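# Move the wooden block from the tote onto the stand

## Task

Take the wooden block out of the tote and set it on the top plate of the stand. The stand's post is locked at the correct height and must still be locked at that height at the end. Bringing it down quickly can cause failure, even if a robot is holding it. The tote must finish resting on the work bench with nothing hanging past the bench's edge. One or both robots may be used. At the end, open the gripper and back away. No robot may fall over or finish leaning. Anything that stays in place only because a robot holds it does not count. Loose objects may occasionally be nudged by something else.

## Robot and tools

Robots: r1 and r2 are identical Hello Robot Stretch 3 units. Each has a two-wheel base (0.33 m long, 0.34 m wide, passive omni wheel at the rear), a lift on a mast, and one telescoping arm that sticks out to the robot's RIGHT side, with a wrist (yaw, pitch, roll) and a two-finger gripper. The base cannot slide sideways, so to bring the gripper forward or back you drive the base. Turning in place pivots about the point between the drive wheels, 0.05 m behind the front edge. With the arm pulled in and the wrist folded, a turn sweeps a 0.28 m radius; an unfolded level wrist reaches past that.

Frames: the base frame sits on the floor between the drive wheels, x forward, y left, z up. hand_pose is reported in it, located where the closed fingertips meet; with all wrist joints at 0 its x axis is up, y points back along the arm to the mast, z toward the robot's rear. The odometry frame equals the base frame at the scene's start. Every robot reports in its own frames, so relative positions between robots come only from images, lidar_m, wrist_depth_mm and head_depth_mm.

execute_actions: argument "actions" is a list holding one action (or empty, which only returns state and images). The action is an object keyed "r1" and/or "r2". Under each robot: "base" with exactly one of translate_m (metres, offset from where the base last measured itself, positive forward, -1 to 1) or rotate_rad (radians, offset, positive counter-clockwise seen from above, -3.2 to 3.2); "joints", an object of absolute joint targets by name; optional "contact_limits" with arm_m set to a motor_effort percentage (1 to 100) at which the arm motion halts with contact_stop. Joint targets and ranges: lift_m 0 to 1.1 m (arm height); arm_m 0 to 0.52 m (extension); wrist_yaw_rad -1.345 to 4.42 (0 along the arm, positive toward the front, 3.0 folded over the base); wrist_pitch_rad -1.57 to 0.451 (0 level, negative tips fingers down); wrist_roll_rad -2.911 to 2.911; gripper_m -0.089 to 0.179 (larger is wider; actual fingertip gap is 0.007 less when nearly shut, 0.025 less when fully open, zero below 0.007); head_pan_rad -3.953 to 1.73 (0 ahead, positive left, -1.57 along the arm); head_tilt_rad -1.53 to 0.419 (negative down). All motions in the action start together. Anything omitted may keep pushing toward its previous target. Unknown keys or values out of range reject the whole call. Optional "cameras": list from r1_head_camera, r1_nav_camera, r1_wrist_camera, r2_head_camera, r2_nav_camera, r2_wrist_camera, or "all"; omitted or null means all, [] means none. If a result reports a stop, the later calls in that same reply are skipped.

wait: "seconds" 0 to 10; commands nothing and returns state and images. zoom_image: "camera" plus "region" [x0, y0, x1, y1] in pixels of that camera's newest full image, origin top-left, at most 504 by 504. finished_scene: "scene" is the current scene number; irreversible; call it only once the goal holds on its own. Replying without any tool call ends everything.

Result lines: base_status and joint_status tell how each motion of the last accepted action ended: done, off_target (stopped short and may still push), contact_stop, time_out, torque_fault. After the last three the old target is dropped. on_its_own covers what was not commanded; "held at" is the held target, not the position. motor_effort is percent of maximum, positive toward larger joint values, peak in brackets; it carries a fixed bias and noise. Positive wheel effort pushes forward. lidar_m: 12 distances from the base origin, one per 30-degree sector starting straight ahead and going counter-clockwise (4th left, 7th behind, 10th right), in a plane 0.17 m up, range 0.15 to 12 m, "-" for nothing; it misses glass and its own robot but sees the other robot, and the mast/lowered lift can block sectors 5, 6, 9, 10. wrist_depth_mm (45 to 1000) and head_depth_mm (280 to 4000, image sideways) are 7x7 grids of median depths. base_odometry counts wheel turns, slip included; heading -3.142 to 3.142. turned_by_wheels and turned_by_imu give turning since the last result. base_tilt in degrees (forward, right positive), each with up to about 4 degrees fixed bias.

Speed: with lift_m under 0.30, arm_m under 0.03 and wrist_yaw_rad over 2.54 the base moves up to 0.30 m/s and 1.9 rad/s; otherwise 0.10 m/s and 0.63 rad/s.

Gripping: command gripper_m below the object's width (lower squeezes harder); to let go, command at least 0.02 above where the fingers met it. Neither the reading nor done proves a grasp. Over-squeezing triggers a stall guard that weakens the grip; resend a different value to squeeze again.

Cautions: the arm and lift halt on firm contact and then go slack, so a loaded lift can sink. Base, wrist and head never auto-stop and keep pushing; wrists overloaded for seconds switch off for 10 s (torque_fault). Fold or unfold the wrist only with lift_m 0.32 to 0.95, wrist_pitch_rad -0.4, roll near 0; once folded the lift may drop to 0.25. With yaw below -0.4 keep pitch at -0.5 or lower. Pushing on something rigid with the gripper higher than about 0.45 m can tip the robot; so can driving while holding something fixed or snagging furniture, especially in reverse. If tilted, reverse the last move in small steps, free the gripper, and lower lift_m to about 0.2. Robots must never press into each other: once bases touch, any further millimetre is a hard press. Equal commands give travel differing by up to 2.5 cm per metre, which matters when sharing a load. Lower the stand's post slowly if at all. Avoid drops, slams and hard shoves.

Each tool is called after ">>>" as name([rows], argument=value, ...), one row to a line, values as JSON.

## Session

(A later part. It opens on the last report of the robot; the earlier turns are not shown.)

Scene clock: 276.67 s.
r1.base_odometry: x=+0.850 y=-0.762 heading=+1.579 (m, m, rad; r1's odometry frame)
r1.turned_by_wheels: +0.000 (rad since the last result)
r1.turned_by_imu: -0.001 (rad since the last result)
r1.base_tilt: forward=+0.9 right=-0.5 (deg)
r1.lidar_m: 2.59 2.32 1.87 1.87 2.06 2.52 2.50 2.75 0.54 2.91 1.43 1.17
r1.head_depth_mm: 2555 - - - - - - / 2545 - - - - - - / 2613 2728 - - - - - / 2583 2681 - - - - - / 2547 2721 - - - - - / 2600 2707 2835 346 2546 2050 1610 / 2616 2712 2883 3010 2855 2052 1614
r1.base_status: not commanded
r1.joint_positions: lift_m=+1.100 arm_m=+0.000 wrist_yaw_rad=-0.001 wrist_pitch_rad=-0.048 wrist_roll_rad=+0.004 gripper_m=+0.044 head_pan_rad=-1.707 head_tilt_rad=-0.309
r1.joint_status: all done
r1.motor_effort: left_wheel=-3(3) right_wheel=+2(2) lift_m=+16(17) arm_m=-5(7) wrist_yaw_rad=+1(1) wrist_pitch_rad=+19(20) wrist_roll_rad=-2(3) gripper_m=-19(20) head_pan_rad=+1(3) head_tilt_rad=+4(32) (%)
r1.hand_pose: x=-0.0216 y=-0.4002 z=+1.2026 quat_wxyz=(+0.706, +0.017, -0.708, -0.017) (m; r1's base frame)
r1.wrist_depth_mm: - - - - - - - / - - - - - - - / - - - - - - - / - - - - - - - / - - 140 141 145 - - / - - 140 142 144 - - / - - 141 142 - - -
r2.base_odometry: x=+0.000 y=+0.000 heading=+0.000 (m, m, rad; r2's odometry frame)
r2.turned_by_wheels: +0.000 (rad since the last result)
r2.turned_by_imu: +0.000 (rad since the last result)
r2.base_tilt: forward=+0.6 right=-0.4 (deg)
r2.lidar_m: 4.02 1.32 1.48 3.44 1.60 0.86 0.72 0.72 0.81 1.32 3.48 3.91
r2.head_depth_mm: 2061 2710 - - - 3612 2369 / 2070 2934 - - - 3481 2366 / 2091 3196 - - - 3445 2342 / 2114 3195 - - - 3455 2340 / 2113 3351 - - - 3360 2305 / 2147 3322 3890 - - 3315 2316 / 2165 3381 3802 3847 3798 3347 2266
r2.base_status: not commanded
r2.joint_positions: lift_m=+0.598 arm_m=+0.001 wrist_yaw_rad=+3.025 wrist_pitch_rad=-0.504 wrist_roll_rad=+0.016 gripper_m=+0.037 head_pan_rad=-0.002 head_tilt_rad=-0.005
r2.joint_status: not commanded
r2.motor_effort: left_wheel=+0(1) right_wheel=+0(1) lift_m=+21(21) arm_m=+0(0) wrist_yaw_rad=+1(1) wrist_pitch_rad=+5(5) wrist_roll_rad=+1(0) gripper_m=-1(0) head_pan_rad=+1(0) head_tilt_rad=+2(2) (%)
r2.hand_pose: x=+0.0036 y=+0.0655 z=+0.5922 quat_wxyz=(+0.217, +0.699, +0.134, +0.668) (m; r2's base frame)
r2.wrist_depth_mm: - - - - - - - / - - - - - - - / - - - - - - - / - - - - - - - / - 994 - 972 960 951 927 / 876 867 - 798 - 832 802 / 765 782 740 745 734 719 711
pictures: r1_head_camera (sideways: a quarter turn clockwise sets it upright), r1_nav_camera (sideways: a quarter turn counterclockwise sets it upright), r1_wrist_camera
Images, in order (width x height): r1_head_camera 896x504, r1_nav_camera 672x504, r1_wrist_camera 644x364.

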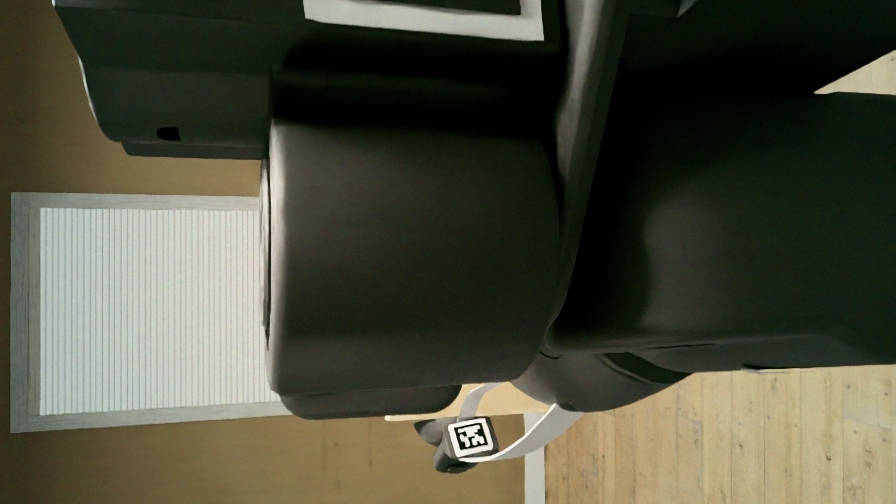

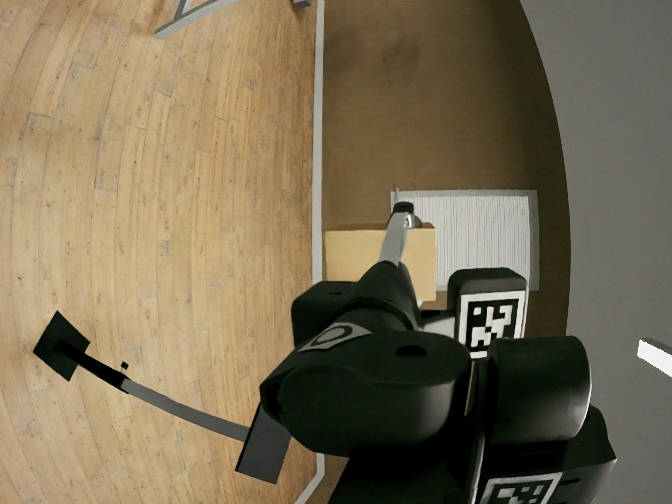

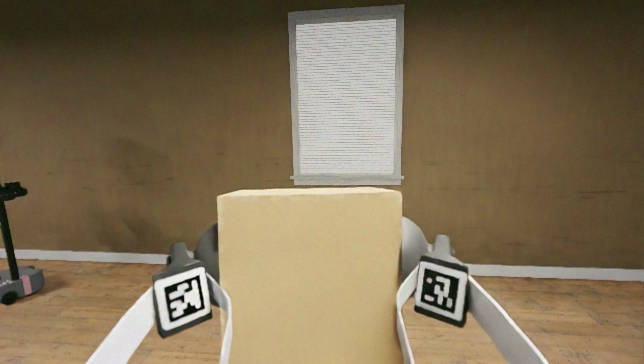

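>>> execute_actions([
  {"r1":{"base":{"translate_m":-0.34},"joints":{"head_tilt_rad":-0.7}}},
], cameras=["r1_head_camera","r1_nav_camera"])

Scene clock: 287.90 s.
r1.base_odometry: x=+0.853 y=-1.102 heading=+1.579 (m, m, rad; r1's odometry frame)
r1.turned_by_wheels: +0.000 (rad since the last result)
r1.turned_by_imu: -0.002 (rad since the last result)
r1.base_tilt: forward=+0.8 right=-0.6 (deg)
r1.lidar_m: 1.50 2.37 1.94 1.92 2.12 2.17 2.17 2.38 2.88 0.40 3.15 1.50
r1.head_depth_mm: - - - - 1652 1427 1233 / - - - - 1697 1421 1228 / - - - - 1592 1425 1224 / - - - - - 1422 1197 / - - - - 588 744 1145 / - 316 2478 524 1608 1409 1224 / 2445 2875 2766 2083 1679 1410 1216
r1.base_status: done
r1.joint_positions: lift_m=+1.100 arm_m=+0.000 wrist_yaw_rad=-0.001 wrist_pitch_rad=-0.048 wrist_roll_rad=+0.004 gripper_m=+0.044 head_pan_rad=-1.707 head_tilt_rad=-0.691
r1.joint_status: all done
r1.motor_effort: left_wheel=-2(8) right_wheel=+2(2) lift_m=+16(16) arm_m=-5(5) wrist_yaw_rad=+0(0) wrist_pitch_rad=+19(19) wrist_roll_rad=-3(2) gripper_m=-20(19) head_pan_rad=+1(2) head_tilt_rad=-6(33) (%)
r1.hand_pose: x=-0.0216 y=-0.4002 z=+1.2026 quat_wxyz=(+0.706, +0.017, -0.708, -0.017) (m; r1's base frame)
r1.wrist_depth_mm: - - - - - - - / - - - - - - - / - - - - - - - / - - - - - - - / - - 140 142 145 - - / - - 140 142 144 - - / - - 141 142 - - -
r2.base_odometry: x=+0.000 y=+0.000 heading=+0.000 (m, m, rad; r2's odometry frame)
r2.turned_by_wheels: +0.000 (rad since the last result)
r2.turned_by_imu: -0.001 (rad since the last result)
r2.base_tilt: forward=+0.7 right=-0.2 (deg)
r2.lidar_m: 4.02 1.31 1.48 3.44 1.60 0.86 0.72 0.72 0.81 1.32 3.48 3.93
r2.head_depth_mm: 2051 2720 - - - 3531 2374 / 2073 2941 - - - 3545 2372 / 2097 3175 - - - 3437 2354 / 2102 3225 - - - 3428 2310 / 2142 3296 - - - 3410 2287 / 2125 3330 3950 3958 3983 3325 2287 / 2156 3407 3772 3851 3913 3352 2228
r2.base_status: not commanded
r2.joint_positions: lift_m=+0.598 arm_m=+0.001 wrist_yaw_rad=+3.025 wrist_pitch_rad=-0.504 wrist_roll_rad=+0.016 gripper_m=+0.037 head_pan_rad=-0.002 head_tilt_rad=-0.005
r2.joint_status: not commanded
r2.motor_effort: left_wheel=+1(1) right_wheel=+0(1) lift_m=+21(21) arm_m=+0(0) wrist_yaw_rad=+0(0) wrist_pitch_rad=+5(5) wrist_roll_rad=+0(0) gripper_m=-1(1) head_pan_rad=+1(1) head_tilt_rad=+2(2) (%)
r2.hand_pose: x=+0.0036 y=+0.0655 z=+0.5922 quat_wxyz=(+0.217, +0.699, +0.134, +0.668) (m; r2's base frame)
r2.wrist_depth_mm: - - - - - - - / - - - - - - - / - - - - - - - / - - - - - - - / - 983 - 968 986 931 909 / 879 872 - 812 - 798 823 / 754 772 742 746 725 717 732
pictures: r1_head_camera (sideways: a quarter turn clockwise sets it upright), r1_nav_camera (sideways: a quarter turn counterclockwise sets it upright)
Images, in order (width x height): r1_head_camera 896x504, r1_nav_camera 672x504.

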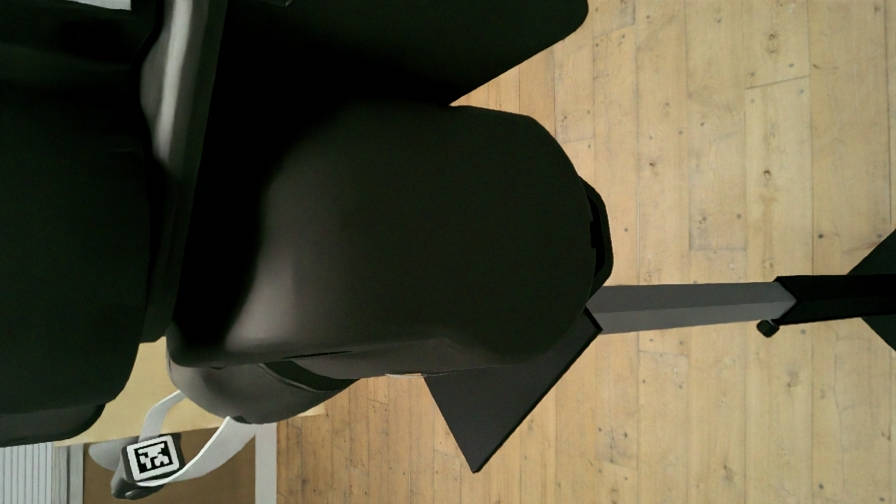

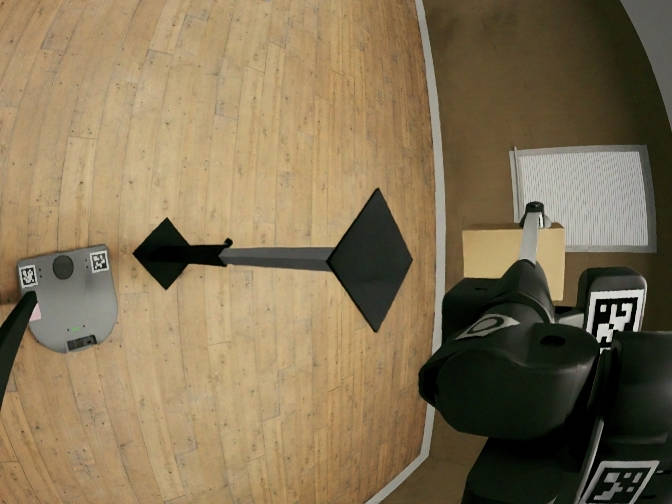

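>>> execute_actions([
  {"r1":{"joints":{"lift_m":0.97}}},
], cameras=["r1_head_camera","r1_nav_camera"])

Scene clock: 295.33 s.
r1.base_odometry: x=+0.853 y=-1.102 heading=+1.579 (m, m, rad; r1's odometry frame)
r1.turned_by_wheels: +0.000 (rad since the last result)
r1.turned_by_imu: -0.001 (rad since the last result)
r1.base_tilt: forward=+0.8 right=-0.6 (deg)
r1.lidar_m: 1.50 2.38 1.93 1.92 2.11 2.18 2.16 2.38 2.88 0.40 3.14 1.50
r1.head_depth_mm: 2504 2853 2757 2349 - - - / 2540 2842 2769 - - - - / 2512 2820 2740 2167 - - 1180 / 2526 2837 2859 - - - - / 2503 2820 404 - - 1380 1198 / 2474 2817 1487 492 1632 1411 1219 / 2453 2870 2720 2086 1674 1409 1215
r1.base_status: not commanded
r1.joint_positions: lift_m=+0.970 arm_m=+0.000 wrist_yaw_rad=-0.001 wrist_pitch_rad=-0.047 wrist_roll_rad=+0.004 gripper_m=+0.044 head_pan_rad=-1.707 head_tilt_rad=-0.691
r1.joint_status: all done
r1.motor_effort: left_wheel=-2(2) right_wheel=+1(2) lift_m=+16(15) arm_m=-5(5) wrist_yaw_rad=+0(0) wrist_pitch_rad=+18(19) wrist_roll_rad=-2(3) gripper_m=-18(19) head_pan_rad=+3(3) head_tilt_rad=-6(6) (%)
r1.hand_pose: x=-0.0216 y=-0.4002 z=+1.0728 quat_wxyz=(+0.706, +0.017, -0.708, -0.017) (m; r1's base frame)
r1.wrist_depth_mm: - - - - - - - / - - - - - - - / - - - - - - - / - - - - - - - / - - 139 142 145 - - / - - 140 142 144 - - / - - 141 143 - - -
r2.base_odometry: x=+0.000 y=+0.000 heading=+0.000 (m, m, rad; r2's odometry frame)
r2.turned_by_wheels: +0.000 (rad since the last result)
r2.turned_by_imu: -0.001 (rad since the last result)
r2.base_tilt: forward=+0.7 right=-0.1 (deg)
r2.lidar_m: 4.01 1.32 1.48 3.43 1.60 0.86 0.72 0.72 0.81 1.32 3.49 3.91
r2.head_depth_mm: 2048 2701 - - - 3498 2382 / 2068 2977 - - - 3478 2341 / 2085 3185 - - - 3448 2334 / 2110 3192 - - - 3426 2316 / 2124 3220 - - - 3363 2320 / 2127 3314 - 3932 3996 3282 2276 / 2196 3388 3858 3860 3960 3253 2243
r2.base_status: not commanded
r2.joint_positions: lift_m=+0.598 arm_m=+0.001 wrist_yaw_rad=+3.025 wrist_pitch_rad=-0.504 wrist_roll_rad=+0.016 gripper_m=+0.037 head_pan_rad=-0.002 head_tilt_rad=-0.005
r2.joint_status: not commanded
r2.motor_effort: left_wheel=+1(1) right_wheel=-1(0) lift_m=+21(21) arm_m=+0(0) wrist_yaw_rad=+0(1) wrist_pitch_rad=+5(5) wrist_roll_rad=+0(1) gripper_m=+1(2) head_pan_rad=+0(0) head_tilt_rad=+2(2) (%)
r2.hand_pose: x=+0.0036 y=+0.0655 z=+0.5922 quat_wxyz=(+0.217, +0.699, +0.134, +0.668) (m; r2's base frame)
r2.wrist_depth_mm: - - - - - - - / - - - - - - - / - - - - - - - / - - - - - - - / - - - 969 973 957 932 / 867 855 - 858 - 811 805 / 754 767 728 753 722 744 738
pictures: r1_head_camera (sideways: a quarter turn clockwise sets it upright), r1_nav_camera (sideways: a quarter turn counterclockwise sets it upright)
Images, in order (width x height): r1_head_camera 896x504, r1_nav_camera 672x504.

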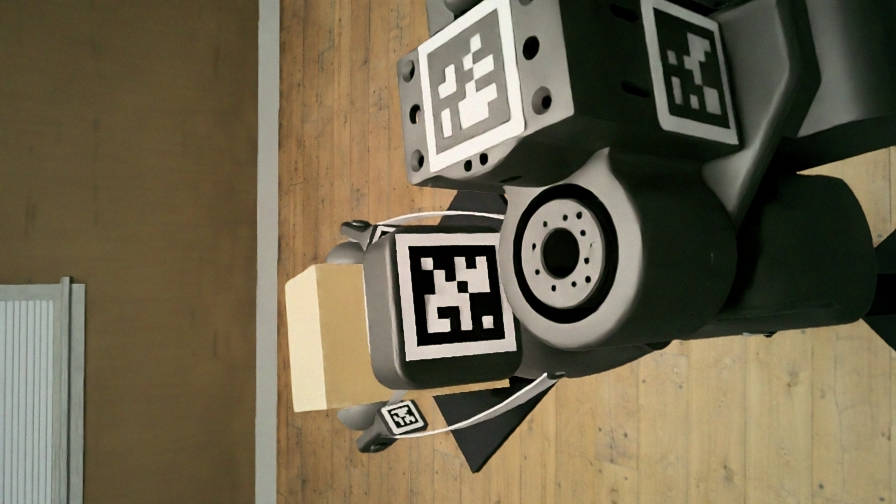

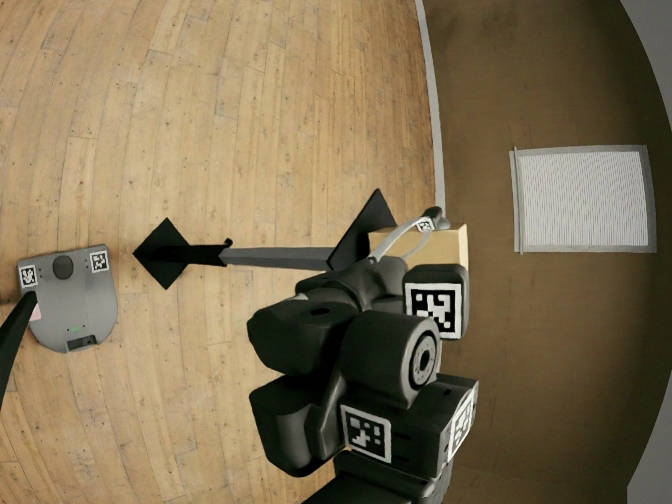

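Lower a bit more.

>>> execute_actions([
  {"r1":{"joints":{"lift_m":0.92}}},
], cameras=["r1_nav_camera"])

Scene clock: 299.13 s.
r1.base_odometry: x=+0.853 y=-1.102 heading=+1.579 (m, m, rad; r1's odometry frame)
r1.turned_by_wheels: +0.000 (rad since the last result)
r1.turned_by_imu: -0.001 (rad since the last result)
r1.base_tilt: forward=+0.8 right=-0.6 (deg)
r1.lidar_m: 1.50 2.37 1.94 1.92 2.11 2.18 2.17 2.37 2.88 0.40 3.16 1.50
r1.head_depth_mm: 2536 2838 2749 2112 1810 - - / 2548 2790 2750 2082 1804 - - / 2534 2819 2771 2104 1779 - - / 2517 2820 2750 487 - - - / 2489 2805 435 420 - - 1202 / 2453 2826 2669 441 1621 1411 1226 / 2483 2816 2708 2078 1693 1422 1220
r1.base_status: not commanded
r1.joint_positions: lift_m=+0.920 arm_m=+0.000 wrist_yaw_rad=-0.001 wrist_pitch_rad=+0.043 wrist_roll_rad=-0.001 gripper_m=+0.044 head_pan_rad=-1.707 head_tilt_rad=-0.691
r1.joint_status: all done
r1.motor_effort: left_wheel=-2(2) right_wheel=+1(1) lift_m=+10(15) arm_m=-4(6) wrist_yaw_rad=+1(0) wrist_pitch_rad=-17(19) wrist_roll_rad=+1(3) gripper_m=-19(20) head_pan_rad=+2(2) head_tilt_rad=-6(5) (%)
r1.hand_pose: x=-0.0216 y=-0.4023 z=+1.0461 quat_wxyz=(+0.708, -0.015, -0.706, +0.015) (m; r1's base frame)
r1.wrist_depth_mm: - - - - - - - / - - - - - - - / - - - - - - - / - - - 186 - - - / - - 139 140 143 - - / - - 140 142 145 - - / - - 143 144 213 - -
r2.base_odometry: x=+0.000 y=+0.000 heading=+0.000 (m, m, rad; r2's odometry frame)
r2.turned_by_wheels: +0.000 (rad since the last result)
r2.turned_by_imu: +0.000 (rad since the last result)
r2.base_tilt: forward=+0.6 right=-0.2 (deg)
r2.lidar_m: 4.02 1.31 1.48 3.44 1.60 0.86 0.72 0.72 0.81 1.32 3.49 3.92
r2.head_depth_mm: 2063 2712 - - - 3608 2359 / 2092 2949 - - - 3481 2364 / 2093 3250 - - - 3460 2319 / 2097 3230 - - - 3431 2341 / 2150 3301 - - - 3331 2327 / 2145 3344 3946 3949 3943 3280 2266 / 2170 3418 3762 3883 3823 3290 2289
r2.base_status: not commanded
r2.joint_positions: lift_m=+0.598 arm_m=+0.001 wrist_yaw_rad=+3.025 wrist_pitch_rad=-0.504 wrist_roll_rad=+0.016 gripper_m=+0.037 head_pan_rad=-0.002 head_tilt_rad=-0.005
r2.joint_status: not commanded
r2.motor_effort: left_wheel=+1(1) right_wheel=-1(1) lift_m=+21(21) arm_m=-1(0) wrist_yaw_rad=+0(1) wrist_pitch_rad=+5(5) wrist_roll_rad=+0(1) gripper_m=+0(1) head_pan_rad=+0(1) head_tilt_rad=+2(2) (%)
r2.hand_pose: x=+0.0036 y=+0.0655 z=+0.5922 quat_wxyz=(+0.217, +0.699, +0.134, +0.668) (m; r2's base frame)
r2.wrist_depth_mm: - - - - - - - / - - - - - - - / - - - - - - - / - - - - - - - / - - - 972 994 958 946 / 873 865 - 833 - 838 792 / 781 759 759 757 739 729 701
pictures: r1_nav_camera (sideways: a quarter turn counterclockwise sets it upright)
Images, in order (width x height): r1_nav_camera 672x504.

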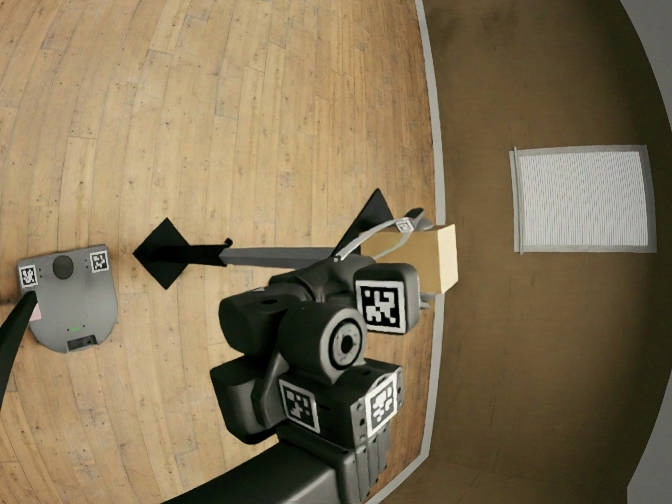

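Contact. Release, lift and leave.

>>> execute_actions([
  {"r1":{"joints":{"gripper_m":0.12,"lift_m":0.94}}},
], cameras=[])

>>> execute_actions([
  {"r1":{"base":{"translate_m":0.4}}},
], cameras=["r1_nav_camera"])

Scene clock: 305.37 s.
r1.base_odometry: x=+0.853 y=-1.102 heading=+1.579 (m, m, rad; r1's odometry frame)
r1.turned_by_wheels: +0.000 (rad since the last result)
r1.turned_by_imu: -0.001 (rad since the last result)
r1.base_tilt: forward=+0.6 right=-0.6 (deg)
r1.lidar_m: 1.50 2.38 1.93 1.92 2.11 2.18 2.16 2.38 2.88 0.40 3.15 1.50
r1.head_depth_mm: 2521 2850 2789 2096 - - - / 2516 2867 2740 2130 - - - / 2538 2828 2708 2077 - - - / 2524 2808 2731 503 - - - / 2493 2795 434 418 - - 1205 / 2426 2813 2596 477 1615 1412 1219 / 2496 2791 2716 2005 1671 1415 1212
r1.base_status: not commanded
r1.joint_positions: lift_m=+0.940 arm_m=+0.000 wrist_yaw_rad=+0.000 wrist_pitch_rad=-0.022 wrist_roll_rad=-0.001 gripper_m=+0.120 head_pan_rad=-1.707 head_tilt_rad=-0.691
r1.joint_status: all done
r1.motor_effort: left_wheel=-2(3) right_wheel=+1(2) lift_m=+22(24) arm_m=-3(4) wrist_yaw_rad=+0(0) wrist_pitch_rad=+9(17) wrist_roll_rad=+1(1) gripper_m=-1(78) head_pan_rad=+3(2) head_tilt_rad=-6(6) (%)
r1.hand_pose: x=-0.0215 y=-0.4010 z=+1.0488 quat_wxyz=(+0.708, +0.008, -0.706, -0.008) (m; r1's base frame)
r1.wrist_depth_mm: - - - - - - - / - - - - - - - / - - - - - - - / - - - 184 - - - / - - 142 143 147 - - / - - 144 146 150 - - / - - 150 150 222 - -
r2.base_odometry: x=+0.000 y=+0.000 heading=+0.000 (m, m, rad; r2's odometry frame)
r2.turned_by_wheels: +0.000 (rad since the last result)
r2.turned_by_imu: +0.000 (rad since the last result)
r2.base_tilt: forward=+0.6 right=-0.3 (deg)
r2.lidar_m: 4.00 1.32 1.48 3.44 1.61 0.86 0.72 0.72 0.81 1.32 3.49 3.89
r2.head_depth_mm: 2030 2727 - - - 3574 2385 / 2090 2921 - - - 3521 2352 / 2083 3231 - - - 3503 2330 / 2103 3215 - - - 3387 2307 / 2130 3229 - - - 3308 2289 / 2148 3312 3848 3989 3996 3330 2293 / 2146 3384 3855 3838 3861 3264 2268
r2.base_status: not commanded
r2.joint_positions: lift_m=+0.598 arm_m=+0.001 wrist_yaw_rad=+3.025 wrist_pitch_rad=-0.504 wrist_roll_rad=+0.016 gripper_m=+0.037 head_pan_rad=-0.002 head_tilt_rad=-0.005
r2.joint_status: not commanded
r2.motor_effort: left_wheel=+1(1) right_wheel=-1(0) lift_m=+20(21) arm_m=+0(0) wrist_yaw_rad=+0(0) wrist_pitch_rad=+5(5) wrist_roll_rad=+0(0) gripper_m=-1(1) head_pan_rad=+1(0) head_tilt_rad=+2(2) (%)
r2.hand_pose: x=+0.0036 y=+0.0655 z=+0.5922 quat_wxyz=(+0.217, +0.699, +0.134, +0.668) (m; r2's base frame)
r2.wrist_depth_mm: - - - - - - - / - - - - - - - / - - - - - - - / - - - - - - - / 994 - - 962 - 954 941 / 837 883 - 828 - 833 808 / 792 751 723 739 747 727 707
pictures: none
No camera images: the call's "cameras" was empty. Leave "cameras" out to get every camera's image.

Scene clock: 310.47 s.
r1.base_odometry: x=+0.849 y=-0.702 heading=+1.579 (m, m, rad; r1's odometry frame)
r1.turned_by_wheels: +0.000 (rad since the last result)
r1.turned_by_imu: +0.000 (rad since the last result)
r1.base_tilt: forward=+0.8 right=-0.5 (deg)
r1.lidar_m: 2.53 2.30 1.87 1.86 2.04 2.58 2.56 0.58 0.58 2.92 1.37 1.11
r1.head_depth_mm: 2602 2875 2730 2114 - - - / 2621 2912 2786 2132 - - - / 2536 2894 2742 2097 - - - / 2523 2864 2706 2217 - - - / 2554 2875 2735 2242 - - 1198 / 2534 2879 2734 2118 1672 1424 1221 / 2564 2898 2702 1994 1671 1409 1222
r1.base_status: done
r1.joint_positions: lift_m=+0.940 arm_m=+0.000 wrist_yaw_rad=-0.002 wrist_pitch_rad=-0.022 wrist_roll_rad=-0.001 gripper_m=+0.120 head_pan_rad=-1.707 head_tilt_rad=-0.691
r1.joint_status: not commanded
r1.motor_effort: left_wheel=-3(3) right_wheel=+1(6) lift_m=+22(22) arm_m=-4(4) wrist_yaw_rad=+2(3) wrist_pitch_rad=+8(9) wrist_roll_rad=+1(1) gripper_m=+0(2) head_pan_rad=+3(2) head_tilt_rad=-5(5) (%)
r1.hand_pose: x=-0.0219 y=-0.4010 z=+1.0489 quat_wxyz=(+0.708, +0.007, -0.706, -0.009) (m; r1's base frame)
r1.wrist_depth_mm: - - - - - - - / - - - - - - - / - - - - - - - / - - - - - - - / - - - - - - - / - - - - - - - / - - - - - - -
r2.base_odometry: x=+0.000 y=+0.000 heading=+0.000 (m, m, rad; r2's odometry frame)
r2.turned_by_wheels: +0.000 (rad since the last result)
r2.turned_by_imu: -0.001 (rad since the last result)
r2.base_tilt: forward=+0.5 right=-0.1 (deg)
r2.lidar_m: 4.00 1.32 1.48 3.44 1.61 0.86 0.72 0.72 0.81 1.32 3.47 3.91
r2.head_depth_mm: 2053 2666 - - - 3492 2344 / 2063 2962 - - - 3468 2350 / 2073 3218 - - - 3508 2334 / 2117 3229 - - - 3462 2292 / 2113 3292 - - - 3349 2309 / 2118 3398 3843 - 3915 3408 2267 / 2152 3388 3765 3876 3915 3304 2258
r2.base_status: not commanded
r2.joint_positions: lift_m=+0.598 arm_m=+0.001 wrist_yaw_rad=+3.025 wrist_pitch_rad=-0.504 wrist_roll_rad=+0.016 gripper_m=+0.037 head_pan_rad=-0.002 head_tilt_rad=-0.005
r2.joint_status: not commanded
r2.motor_effort: left_wheel=+1(1) right_wheel=-1(1) lift_m=+21(21) arm_m=+0(0) wrist_yaw_rad=+0(0) wrist_pitch_rad=+5(4) wrist_roll_rad=+0(0) gripper_m=+0(1) head_pan_rad=+0(1) head_tilt_rad=+1(2) (%)
r2.hand_pose: x=+0.0036 y=+0.0655 z=+0.5922 quat_wxyz=(+0.217, +0.699, +0.134, +0.668) (m; r2's base frame)
r2.wrist_depth_mm: - - - - - - - / - - - - - - - / - - - - - - - / - - - - - - - / 993 995 - 951 988 968 939 / 865 864 - 831 - 820 789 / 762 751 737 748 737 721 724
pictures: r1_nav_camera (sideways: a quarter turn counterclockwise sets it upright)
Images, in order (width x height): r1_nav_camera 672x504.

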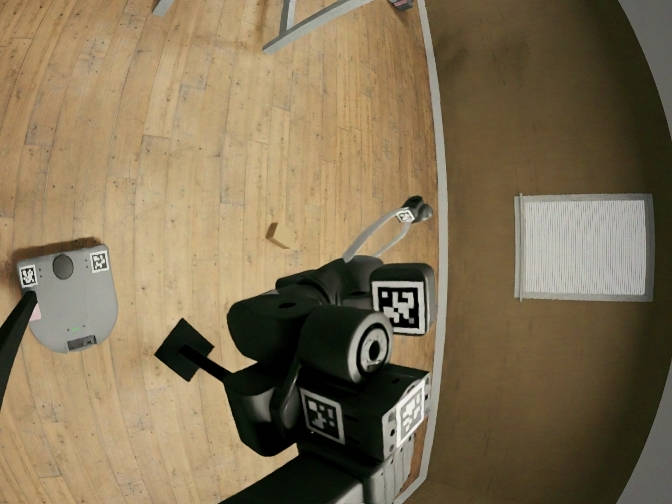

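>>> execute_actions([
  {"r1":{"joints":{"head_pan_rad":-1.57,"head_tilt_rad":-1.2,"wrist_pitch_rad":-1.5,"lift_m":0.5,"arm_m":0.3}}},
], cameras=["r1_head_camera","r1_wrist_camera"])

Scene clock: 320.83 s.
r1.base_odometry: x=+0.849 y=-0.702 heading=+1.579 (m, m, rad; r1's odometry frame)
r1.turned_by_wheels: +0.000 (rad since the last result)
r1.turned_by_imu: -0.001 (rad since the last result)
r1.base_tilt: forward=+1.0 right=-0.5 (deg)
r1.lidar_m: 2.54 2.29 1.87 1.86 2.04 2.58 2.56 0.58 0.58 2.92 1.37 1.11
r1.head_depth_mm: 1868 1686 1525 1414 1299 1217 - / 1869 1677 1524 1398 1306 1219 - / 1856 1669 - 1385 1291 - - / 1840 1646 - 1369 1278 - - / 1833 1652 1515 1382 1278 1196 1119 / 1798 1629 1511 1380 1287 1192 1120 / 1792 1620 1504 1368 1278 1186 1118
r1.base_status: not commanded
r1.joint_positions: lift_m=+0.500 arm_m=+0.300 wrist_yaw_rad=-0.001 wrist_pitch_rad=-1.494 wrist_roll_rad=-0.001 gripper_m=+0.120 head_pan_rad=-1.577 head_tilt_rad=-1.185
r1.joint_status: all done
r1.motor_effort: left_wheel=-3(3) right_wheel=+2(1) lift_m=+14(20) arm_m=+6(5) wrist_yaw_rad=+2(3) wrist_pitch_rad=-2(8) wrist_roll_rad=+1(1) gripper_m=-1(0) head_pan_rad=+2(12) head_tilt_rad=-8(38) (%)
r1.hand_pose: x=-0.0216 y=-0.4401 z=+0.3816 quat_wxyz=(+0.519, +0.480, -0.519, -0.481) (m; r1's base frame)
r1.wrist_depth_mm: 501 506 507 517 524 531 533 / 508 503 507 517 537 536 541 / 508 516 519 528 529 539 548 / 517 521 522 533 538 533 534 / 515 519 522 530 547 541 541 / 519 516 531 542 548 550 552 / 528 539 536 548 547 561 565
r2.base_odometry: x=+0.000 y=+0.000 heading=+0.000 (m, m, rad; r2's odometry frame)
r2.turned_by_wheels: +0.000 (rad since the last result)
r2.turned_by_imu: -0.001 (rad since the last result)
r2.base_tilt: forward=+0.6 right=-0.3 (deg)
r2.lidar_m: 4.01 1.32 1.48 3.43 1.60 0.86 0.72 0.72 0.81 1.32 3.49 3.92
r2.head_depth_mm: 2046 2689 - - - 3539 2360 / 2072 2953 - - - 3515 2336 / 2078 3167 - - - 3428 2351 / 2101 3201 - - - 3473 2319 / 2141 3290 - - - 3433 2272 / 2137 3332 3829 - 3961 3380 2302 / 2161 3388 3831 3930 3960 3319 2271
r2.base_status: not commanded
r2.joint_positions: lift_m=+0.598 arm_m=+0.001 wrist_yaw_rad=+3.025 wrist_pitch_rad=-0.504 wrist_roll_rad=+0.016 gripper_m=+0.037 head_pan_rad=-0.002 head_tilt_rad=-0.005
r2.joint_status: not commanded
r2.motor_effort: left_wheel=+1(1) right_wheel=-1(0) lift_m=+21(21) arm_m=+0(1) wrist_yaw_rad=+0(0) wrist_pitch_rad=+5(5) wrist_roll_rad=+0(0) gripper_m=-1(0) head_pan_rad=+0(0) head_tilt_rad=+2(2) (%)
r2.hand_pose: x=+0.0036 y=+0.0655 z=+0.5922 quat_wxyz=(+0.217, +0.699, +0.134, +0.668) (m; r2's base frame)
r2.wrist_depth_mm: - - - - - - - / - - - - - - - / - - - - - - - / - - - - - - - / - 986 - - 953 926 937 / 901 842 - 813 - 818 838 / 778 770 727 755 736 728 707
pictures: r1_head_camera (sideways: a quarter turn clockwise sets it upright), r1_wrist_camera
Images, in order (width x height): r1_head_camera 896x504, r1_wrist_camera 644x364.

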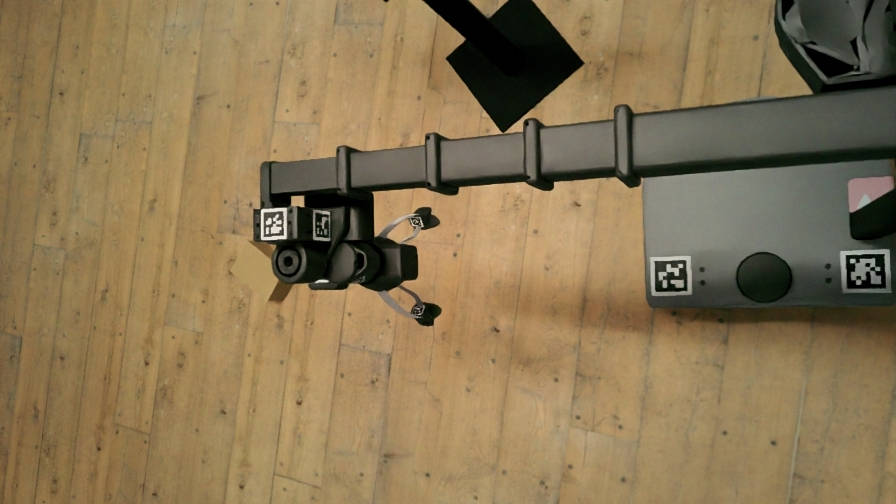

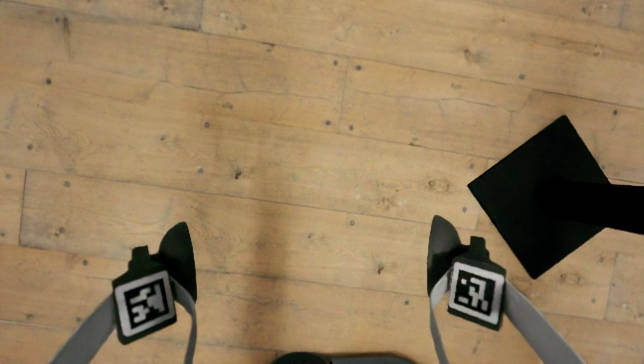

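>>> execute_actions([
  {"r1":{"joints":{"arm_m":0.52}}},
], cameras=["r1_head_camera","r1_wrist_camera"])

Scene clock: 327.63 s.
r1.base_odometry: x=+0.849 y=-0.702 heading=+1.579 (m, m, rad; r1's odometry frame)
r1.turned_by_wheels: +0.000 (rad since the last result)
r1.turned_by_imu: -0.001 (rad since the last result)
r1.base_tilt: forward=+0.9 right=-0.4 (deg)
r1.lidar_m: 2.53 2.29 1.87 1.85 2.04 2.58 2.56 0.58 0.58 2.92 1.38 1.11
r1.head_depth_mm: 1866 1669 1534 1405 1304 1218 - / 1860 1677 1527 1410 1306 1226 - / 1821 1668 1537 1397 1292 - - / 1866 - 1505 1399 1287 - - / 1809 1652 1504 1400 1284 1200 1115 / 1804 1621 1503 1369 1275 1195 1111 / 1809 1630 1484 1382 1272 1187 1112
r1.base_status: not commanded
r1.joint_positions: lift_m=+0.500 arm_m=+0.519 wrist_yaw_rad=-0.001 wrist_pitch_rad=-1.495 wrist_roll_rad=-0.001 gripper_m=+0.120 head_pan_rad=-1.577 head_tilt_rad=-1.185
r1.joint_status: all done
r1.motor_effort: left_wheel=-3(3) right_wheel=+1(1) lift_m=+14(14) arm_m=+6(7) wrist_yaw_rad=+1(2) wrist_pitch_rad=-2(2) wrist_roll_rad=+1(1) gripper_m=+0(1) head_pan_rad=+2(3) head_tilt_rad=-9(8) (%)
r1.hand_pose: x=-0.0216 y=-0.6599 z=+0.3816 quat_wxyz=(+0.519, +0.480, -0.518, -0.481) (m; r1's base frame)
r1.wrist_depth_mm: 494 505 514 511 524 525 543 / 506 514 515 516 525 532 537 / 510 513 517 519 529 539 548 / 510 519 528 535 536 536 542 / 512 526 536 534 542 551 556 / 521 525 536 538 545 547 561 / 522 535 539 541 547 551 550
r2.base_odometry: x=+0.000 y=+0.000 heading=+0.000 (m, m, rad; r2's odometry frame)
r2.turned_by_wheels: +0.000 (rad since the last result)
r2.turned_by_imu: -0.001 (rad since the last result)
r2.base_tilt: forward=+0.7 right=-0.4 (deg)
r2.lidar_m: 4.03 1.32 1.48 3.46 1.60 0.86 0.72 0.72 0.81 1.32 3.48 3.91
r2.head_depth_mm: 2040 2740 - - - 3546 2363 / 2046 2930 - - - 3479 2355 / 2090 3252 - - - 3441 2330 / 2112 3219 - - - 3387 2301 / 2125 3317 - - - 3346 2274 / 2134 3398 3968 3949 3912 3305 2243 / 2134 3378 3821 3837 3814 3257 2258
r2.base_status: not commanded
r2.joint_positions: lift_m=+0.598 arm_m=+0.001 wrist_yaw_rad=+3.025 wrist_pitch_rad=-0.504 wrist_roll_rad=+0.016 gripper_m=+0.037 head_pan_rad=-0.002 head_tilt_rad=-0.005
r2.joint_status: not commanded
r2.motor_effort: left_wheel=+0(0) right_wheel=-1(1) lift_m=+21(21) arm_m=+0(0) wrist_yaw_rad=+1(0) wrist_pitch_rad=+5(4) wrist_roll_rad=+0(0) gripper_m=+0(0) head_pan_rad=+0(0) head_tilt_rad=+2(2) (%)
r2.hand_pose: x=+0.0036 y=+0.0655 z=+0.5922 quat_wxyz=(+0.217, +0.699, +0.134, +0.668) (m; r2's base frame)
r2.wrist_depth_mm: - - - - - - - / - - - - - - - / - - - - - - - / - - - - - - - / 980 975 - 954 968 924 925 / 912 858 - 838 - 825 798 / 759 751 742 742 736 725 702
pictures: r1_head_camera (sideways: a quarter turn clockwise sets it upright), r1_wrist_camera
Images, in order (width x height): r1_head_camera 896x504, r1_wrist_camera 644x364.

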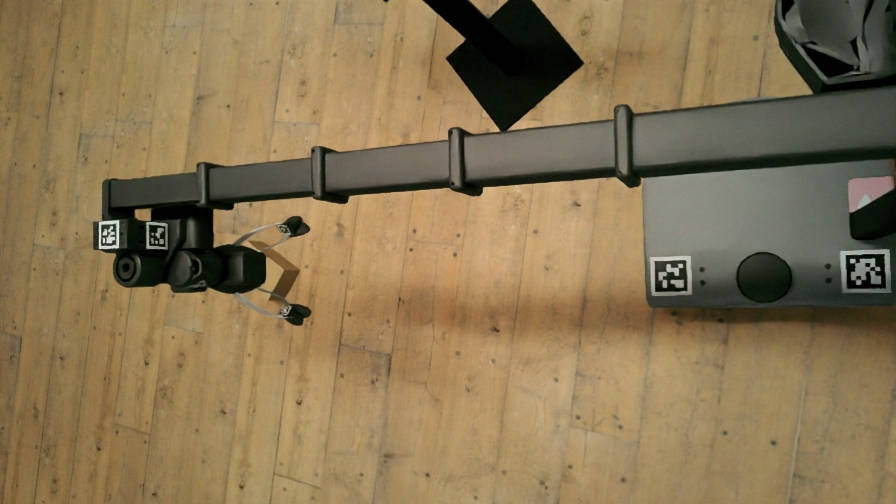

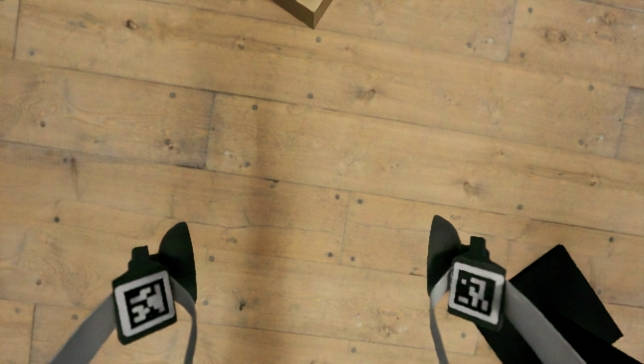

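>>> execute_actions([
  {"r1":{"base":{"rotate_rad":-1.57},"joints":{"arm_m":0.0}}},
], cameras=[])

>>> execute_actions([
  {"r1":{"base":{"translate_m":0.4}}},
], cameras=[])

>>> execute_actions([
  {"r1":{"base":{"rotate_rad":1.57},"joints":{"arm_m":0.42}}},
], cameras=["r1_head_camera","r1_wrist_camera"])

Scene clock: 343.43 s.
r1.base_odometry: x=+0.849 y=-0.702 heading=+0.009 (m, m, rad; r1's odometry frame)
r1.turned_by_wheels: -1.570 (rad since the last result)
r1.turned_by_imu: -1.500 (rad since the last result)
r1.base_tilt: forward=+0.8 right=-0.6 (deg)
r1.lidar_m: 2.93 1.39 1.13 3.72 2.15 1.84 1.85 2.13 2.55 2.54 0.58 2.94
r1.head_depth_mm: 1849 1678 1524 1416 1305 1214 - / 1843 1680 1522 1406 1322 1223 - / 1812 1672 1524 1398 1324 - - / 1818 1654 1512 1388 1315 - - / 1801 1639 1498 1388 1286 1197 1115 / 1797 1633 1487 1387 1280 1189 1117 / 1794 1633 1498 1374 1271 1189 1110
r1.base_status: done
r1.joint_positions: lift_m=+0.500 arm_m=+0.000 wrist_yaw_rad=+0.001 wrist_pitch_rad=-1.495 wrist_roll_rad=-0.004 gripper_m=+0.120 head_pan_rad=-1.570 head_tilt_rad=-1.190
r1.joint_status: all done
r1.motor_effort: left_wheel=+3(100) right_wheel=-3(95) lift_m=+19(19) arm_m=-5(30) wrist_yaw_rad=-2(80) wrist_pitch_rad=-2(19) wrist_roll_rad=+3(111) gripper_m=-1(0) head_pan_rad=-1(3) head_tilt_rad=-6(8) (%)
r1.hand_pose: x=-0.0216 y=-0.1408 z=+0.3813 quat_wxyz=(+0.520, +0.482, -0.517, -0.480) (m; r1's base frame)
r1.wrist_depth_mm: 492 509 513 521 523 535 544 / 501 512 517 518 526 533 552 / 509 510 521 521 526 535 540 / 513 513 529 532 540 539 558 / 520 526 525 - - 551 555 / 523 518 530 - - 555 555 / 530 531 536 - - 559 567
r2.base_odometry: x=+0.000 y=+0.000 heading=+0.000 (m, m, rad; r2's odometry frame)
r2.turned_by_wheels: +0.000 (rad since the last result)
r2.turned_by_imu: -0.001 (rad since the last result)
r2.base_tilt: forward=+0.7 right=+0.0 (deg)
r2.lidar_m: 3.99 1.31 1.48 3.46 1.60 0.86 0.72 0.72 0.81 1.32 3.49 3.93
r2.head_depth_mm: 2043 2708 - - - 3553 2383 / 2065 2946 - - - 3555 2353 / 2103 3186 - - - 3476 2317 / 2092 3227 - - - 3423 2276 / 2130 3251 - - - 3358 2278 / 2124 3270 3928 - 3978 3312 2290 / 2167 3357 3813 3836 3921 3309 2265
r2.base_status: not commanded
r2.joint_positions: lift_m=+0.598 arm_m=+0.001 wrist_yaw_rad=+3.025 wrist_pitch_rad=-0.504 wrist_roll_rad=+0.016 gripper_m=+0.037 head_pan_rad=-0.002 head_tilt_rad=-0.005
r2.joint_status: not commanded
r2.motor_effort: left_wheel=+1(1) right_wheel=+0(1) lift_m=+21(21) arm_m=+0(0) wrist_yaw_rad=+1(0) wrist_pitch_rad=+4(4) wrist_roll_rad=+0(1) gripper_m=+0(0) head_pan_rad=+1(1) head_tilt_rad=+2(2) (%)
r2.hand_pose: x=+0.0036 y=+0.0655 z=+0.5922 quat_wxyz=(+0.217, +0.699, +0.134, +0.668) (m; r2's base frame)
r2.wrist_depth_mm: - - - - - - - / - - - - - - - / - - - - - - - / - - - - - - - / - 982 - 952 960 930 945 / 892 866 - 839 - 820 801 / 775 751 738 730 746 729 715
pictures: none
No camera images: the call's "cameras" was empty. Leave "cameras" out to get every camera's image.

Scene clock: 348.40 s.
r1.base_odometry: x=+1.249 y=-0.699 heading=+0.009 (m, m, rad; r1's odometry frame)
r1.turned_by_wheels: +0.000 (rad since the last result)
r1.turned_by_imu: +0.001 (rad since the last result)
r1.base_tilt: forward=+0.8 right=-0.5 (deg)
r1.lidar_m: 2.55 2.94 1.11 1.02 2.59 2.24 2.24 2.58 2.65 0.42 2.96 2.54
r1.head_depth_mm: 1867 1674 1520 1418 1304 1207 - / 1824 1665 1521 1407 1323 1220 - / 447 1660 1517 1392 1325 - - / 438 608 1473 1351 1318 - - / 436 1601 1490 1372 1283 1198 1114 / 454 1633 1494 1376 1272 1199 1110 / 1799 1627 1501 1375 1271 1181 1112
r1.base_status: done
r1.joint_positions: lift_m=+0.500 arm_m=+0.000 wrist_yaw_rad=+0.001 wrist_pitch_rad=-1.495 wrist_roll_rad=-0.004 gripper_m=+0.120 head_pan_rad=-1.570 head_tilt_rad=-1.190
r1.joint_status: not commanded
r1.motor_effort: left_wheel=+2(7) right_wheel=-3(3) lift_m=+19(19) arm_m=-4(5) wrist_yaw_rad=-2(3) wrist_pitch_rad=-2(2) wrist_roll_rad=+3(3) gripper_m=-1(1) head_pan_rad=+1(1) head_tilt_rad=-6(6) (%)
r1.hand_pose: x=-0.0216 y=-0.1408 z=+0.3813 quat_wxyz=(+0.520, +0.482, -0.517, -0.480) (m; r1's base frame)
r1.wrist_depth_mm: 500 505 513 510 525 535 542 / 503 513 517 527 535 534 547 / 506 515 516 527 532 537 543 / 512 518 521 526 535 546 553 / 521 523 526 - - 548 551 / 522 524 536 - - 558 561 / 526 540 534 - - 562 557
r2.base_odometry: x=+0.000 y=+0.000 heading=+0.000 (m, m, rad; r2's odometry frame)
r2.turned_by_wheels: +0.000 (rad since the last result)
r2.turned_by_imu: -0.001 (rad since the last result)
r2.base_tilt: forward=+0.5 right=-0.2 (deg)
r2.lidar_m: 4.01 1.31 1.48 3.46 1.60 0.86 0.72 0.72 0.81 1.32 3.48 3.91
r2.head_depth_mm: 2048 2716 - - - 3561 2383 / 2077 2934 - - - 3446 2355 / 2081 3205 - - - 3437 2315 / 2135 3221 - - - 3385 2331 / 2139 3253 - - - 3362 2271 / 2144 3310 3971 3942 3998 3344 2263 / 2157 3367 3867 3915 3836 3277 2278
r2.base_status: not commanded
r2.joint_positions: lift_m=+0.598 arm_m=+0.001 wrist_yaw_rad=+3.025 wrist_pitch_rad=-0.504 wrist_roll_rad=+0.016 gripper_m=+0.037 head_pan_rad=-0.002 head_tilt_rad=-0.005
r2.joint_status: not commanded
r2.motor_effort: left_wheel=+1(1) right_wheel=-1(0) lift_m=+21(21) arm_m=+0(0) wrist_yaw_rad=+0(1) wrist_pitch_rad=+5(5) wrist_roll_rad=+0(0) gripper_m=+0(1) head_pan_rad=+0(1) head_tilt_rad=+2(2) (%)
r2.hand_pose: x=+0.0036 y=+0.0655 z=+0.5922 quat_wxyz=(+0.217, +0.699, +0.134, +0.668) (m; r2's base frame)
r2.wrist_depth_mm: - - - - - - - / - - - - - - - / - - - - - - - / - - - - - - - / - 997 - 964 987 975 946 / 874 852 - 843 - 822 816 / 770 756 727 722 719 727 711
pictures: none
No camera images: the call's "cameras" was empty. Leave "cameras" out to get every camera's image.

Scene clock: 352.67 s.
r1.base_odometry: x=+1.249 y=-0.699 heading=+1.579 (m, m, rad; r1's odometry frame)
r1.turned_by_wheels: +1.570 (rad since the last result)
r1.turned_by_imu: +1.587 (rad since the last result)
r1.base_tilt: forward=+0.8 right=-0.4 (deg)
r1.lidar_m: 1.02 2.60 2.23 2.23 2.58 2.65 0.42 2.97 2.54 2.55 2.92 1.11
r1.head_depth_mm: 1880 1670 1524 1414 1305 1201 - / 1814 1663 1529 1408 1305 1219 - / 1833 1692 1518 1370 1294 - - / 1818 1692 1481 1365 1281 - - / 1809 1643 1498 1373 1280 1193 1118 / 1804 1628 1491 1375 1281 1196 1118 / 1779 1636 1479 1370 1286 1190 1111
r1.base_status: done
r1.joint_positions: lift_m=+0.500 arm_m=+0.420 wrist_yaw_rad=+0.000 wrist_pitch_rad=-1.495 wrist_roll_rad=-0.003 gripper_m=+0.120 head_pan_rad=-1.570 head_tilt_rad=-1.190
r1.joint_status: all done
r1.motor_effort: left_wheel=-4(9) right_wheel=+3(7) lift_m=+19(19) arm_m=+6(8) wrist_yaw_rad=-1(2) wrist_pitch_rad=-2(2) wrist_roll_rad=+2(3) gripper_m=+0(1) head_pan_rad=+1(1) head_tilt_rad=-6(6) (%)
r1.hand_pose: x=-0.0216 y=-0.5600 z=+0.3813 quat_wxyz=(+0.520, +0.481, -0.517, -0.480) (m; r1's base frame)
r1.wrist_depth_mm: 501 507 506 519 530 539 534 / 500 507 516 518 528 532 537 / 511 513 526 524 533 538 543 / 519 511 523 529 534 545 548 / 521 519 523 536 544 555 553 / 519 519 534 542 542 557 555 / 524 535 534 544 543 554 574
r2.base_odometry: x=+0.000 y=+0.000 heading=+0.000 (m, m, rad; r2's odometry frame)
r2.turned_by_wheels: +0.000 (rad since the last result)
r2.turned_by_imu: +0.000 (rad since the last result)
r2.base_tilt: forward=+0.4 right=-0.1 (deg)
r2.lidar_m: 3.98 1.32 1.48 3.44 1.60 0.86 0.72 0.72 0.81 1.32 3.49 3.94
r2.head_depth_mm: 2056 2729 - - - 3503 2380 / 2056 2964 - - - 3585 2350 / 2096 3193 - - - 3510 2345 / 2086 3260 - - - 3417 2344 / 2130 3309 - - - 3416 2320 / 2131 3350 3974 3974 - 3369 2276 / 2161 3365 3825 3831 3961 3307 2245
r2.base_status: not commanded
r2.joint_positions: lift_m=+0.598 arm_m=+0.001 wrist_yaw_rad=+3.025 wrist_pitch_rad=-0.504 wrist_roll_rad=+0.016 gripper_m=+0.037 head_pan_rad=-0.002 head_tilt_rad=-0.005
r2.joint_status: not commanded
r2.motor_effort: left_wheel=+1(1) right_wheel=-1(0) lift_m=+21(21) arm_m=-1(0) wrist_yaw_rad=+0(1) wrist_pitch_rad=+4(5) wrist_roll_rad=+0(0) gripper_m=-1(0) head_pan_rad=+1(1) head_tilt_rad=+2(2) (%)
r2.hand_pose: x=+0.0036 y=+0.0655 z=+0.5922 quat_wxyz=(+0.217, +0.699, +0.134, +0.668) (m; r2's base frame)
r2.wrist_depth_mm: - - - - - - - / - - - - - - - / - - - - - - - / - - - - - - - / - 998 - 954 991 917 909 / 870 857 - 851 - 831 808 / 774 775 715 744 734 719 735
pictures: r1_head_camera (sideways: a quarter turn clockwise sets it upright), r1_wrist_camera
Images, in order (width x height): r1_head_camera 896x504, r1_wrist_camera 644x364.

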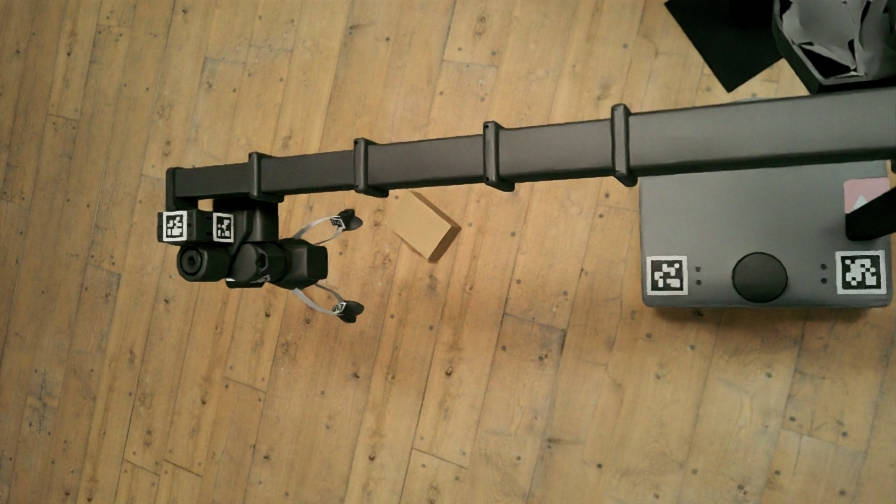

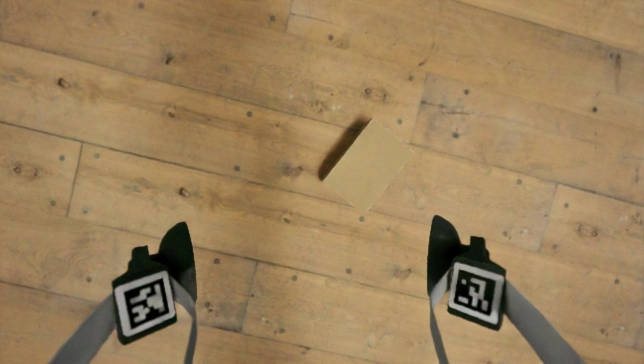

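>>> execute_actions([
  {"r1":{"base":{"translate_m":-0.07},"joints":{"arm_m":0.475,"wrist_roll_rad":0.7,"lift_m":0.3}}},
], cameras=["r1_wrist_camera"])

Scene clock: 361.17 s.
r1.base_odometry: x=+1.250 y=-0.769 heading=+1.579 (m, m, rad; r1's odometry frame)
r1.turned_by_wheels: +0.000 (rad since the last result)
r1.turned_by_imu: -0.001 (rad since the last result)
r1.base_tilt: forward=+0.7 right=-0.5 (deg)
r1.lidar_m: 1.09 2.62 2.25 2.25 2.60 2.58 0.35 2.95 2.52 2.53 2.90 1.16
r1.head_depth_mm: 1845 1684 1531 1400 1313 1210 1141 / 1835 1659 1510 1390 1300 1226 - / 1847 1657 1515 1393 1303 - - / 1822 1644 - 1359 1284 - - / 1812 1630 1505 1391 1281 1195 1130 / 1807 1635 1494 1393 1281 1189 1109 / 1785 1620 1493 1376 1272 1194 1110
r1.base_status: done
r1.joint_positions: lift_m=+0.300 arm_m=+0.475 wrist_yaw_rad=+0.000 wrist_pitch_rad=-1.495 wrist_roll_rad=+0.695 gripper_m=+0.120 head_pan_rad=-1.570 head_tilt_rad=-1.190
r1.joint_status: all done
r1.motor_effort: left_wheel=-4(9) right_wheel=+4(5) lift_m=+14(15) arm_m=+6(6) wrist_yaw_rad=-1(1) wrist_pitch_rad=-2(2) wrist_roll_rad=+4(4) gripper_m=-1(1) head_pan_rad=+1(0) head_tilt_rad=-7(6) (%)
r1.hand_pose: x=-0.0216 y=-0.6148 z=+0.1816 quat_wxyz=(+0.311, +0.288, -0.664, -0.616) (m; r1's base frame)
r1.wrist_depth_mm: 326 324 323 322 322 322 321 / 327 329 326 325 327 324 325 / 332 334 330 329 329 328 328 / 340 337 335 277 331 333 332 / 340 338 340 281 336 335 336 / 348 343 343 343 344 337 342 / 350 352 349 349 347 345 345
r2.base_odometry: x=+0.000 y=+0.000 heading=+0.000 (m, m, rad; r2's odometry frame)
r2.turned_by_wheels: +0.000 (rad since the last result)
r2.turned_by_imu: -0.001 (rad since the last result)
r2.base_tilt: forward=+0.6 right=-0.2 (deg)
r2.lidar_m: 4.01 1.32 1.48 2.88 1.61 0.86 0.72 0.72 0.81 1.32 3.47 3.90
r2.head_depth_mm: 2056 2724 - - - 3506 2346 / 2063 2932 - - - 3463 2335 / 2109 3190 - - - 3437 2332 / 2115 3206 - - - 3440 2316 / 2117 3298 - - - 3385 2284 / 2139 3320 3928 3975 - 3344 2280 / 2173 3397 3911 3883 3826 3310 2253
r2.base_status: not commanded
r2.joint_positions: lift_m=+0.598 arm_m=+0.001 wrist_yaw_rad=+3.025 wrist_pitch_rad=-0.504 wrist_roll_rad=+0.016 gripper_m=+0.037 head_pan_rad=-0.002 head_tilt_rad=-0.005
r2.joint_status: not commanded
r2.motor_effort: left_wheel=+1(0) right_wheel=-1(1) lift_m=+21(21) arm_m=+0(0) wrist_yaw_rad=+1(1) wrist_pitch_rad=+5(5) wrist_roll_rad=+0(0) gripper_m=+0(1) head_pan_rad=+0(0) head_tilt_rad=+2(2) (%)
r2.hand_pose: x=+0.0036 y=+0.0655 z=+0.5922 quat_wxyz=(+0.217, +0.699, +0.134, +0.668) (m; r2's base frame)
r2.wrist_depth_mm: - - - - - - - / - - - - - - - / - - - - - - - / - - - - - - - / 993 974 - 966 939 955 919 / 867 850 - 862 - 807 776 / 761 763 743 738 721 732 722
pictures: r1_wrist_camera
Images, in order (width x height): r1_wrist_camera 644x364.

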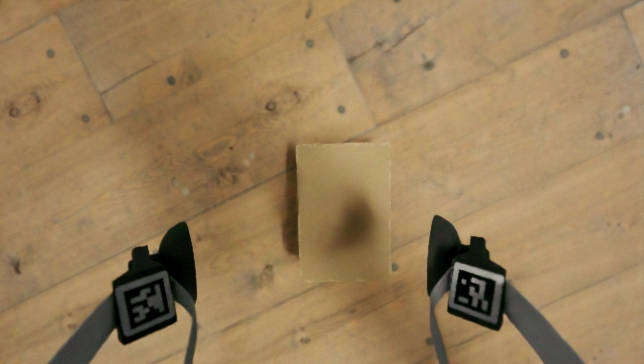

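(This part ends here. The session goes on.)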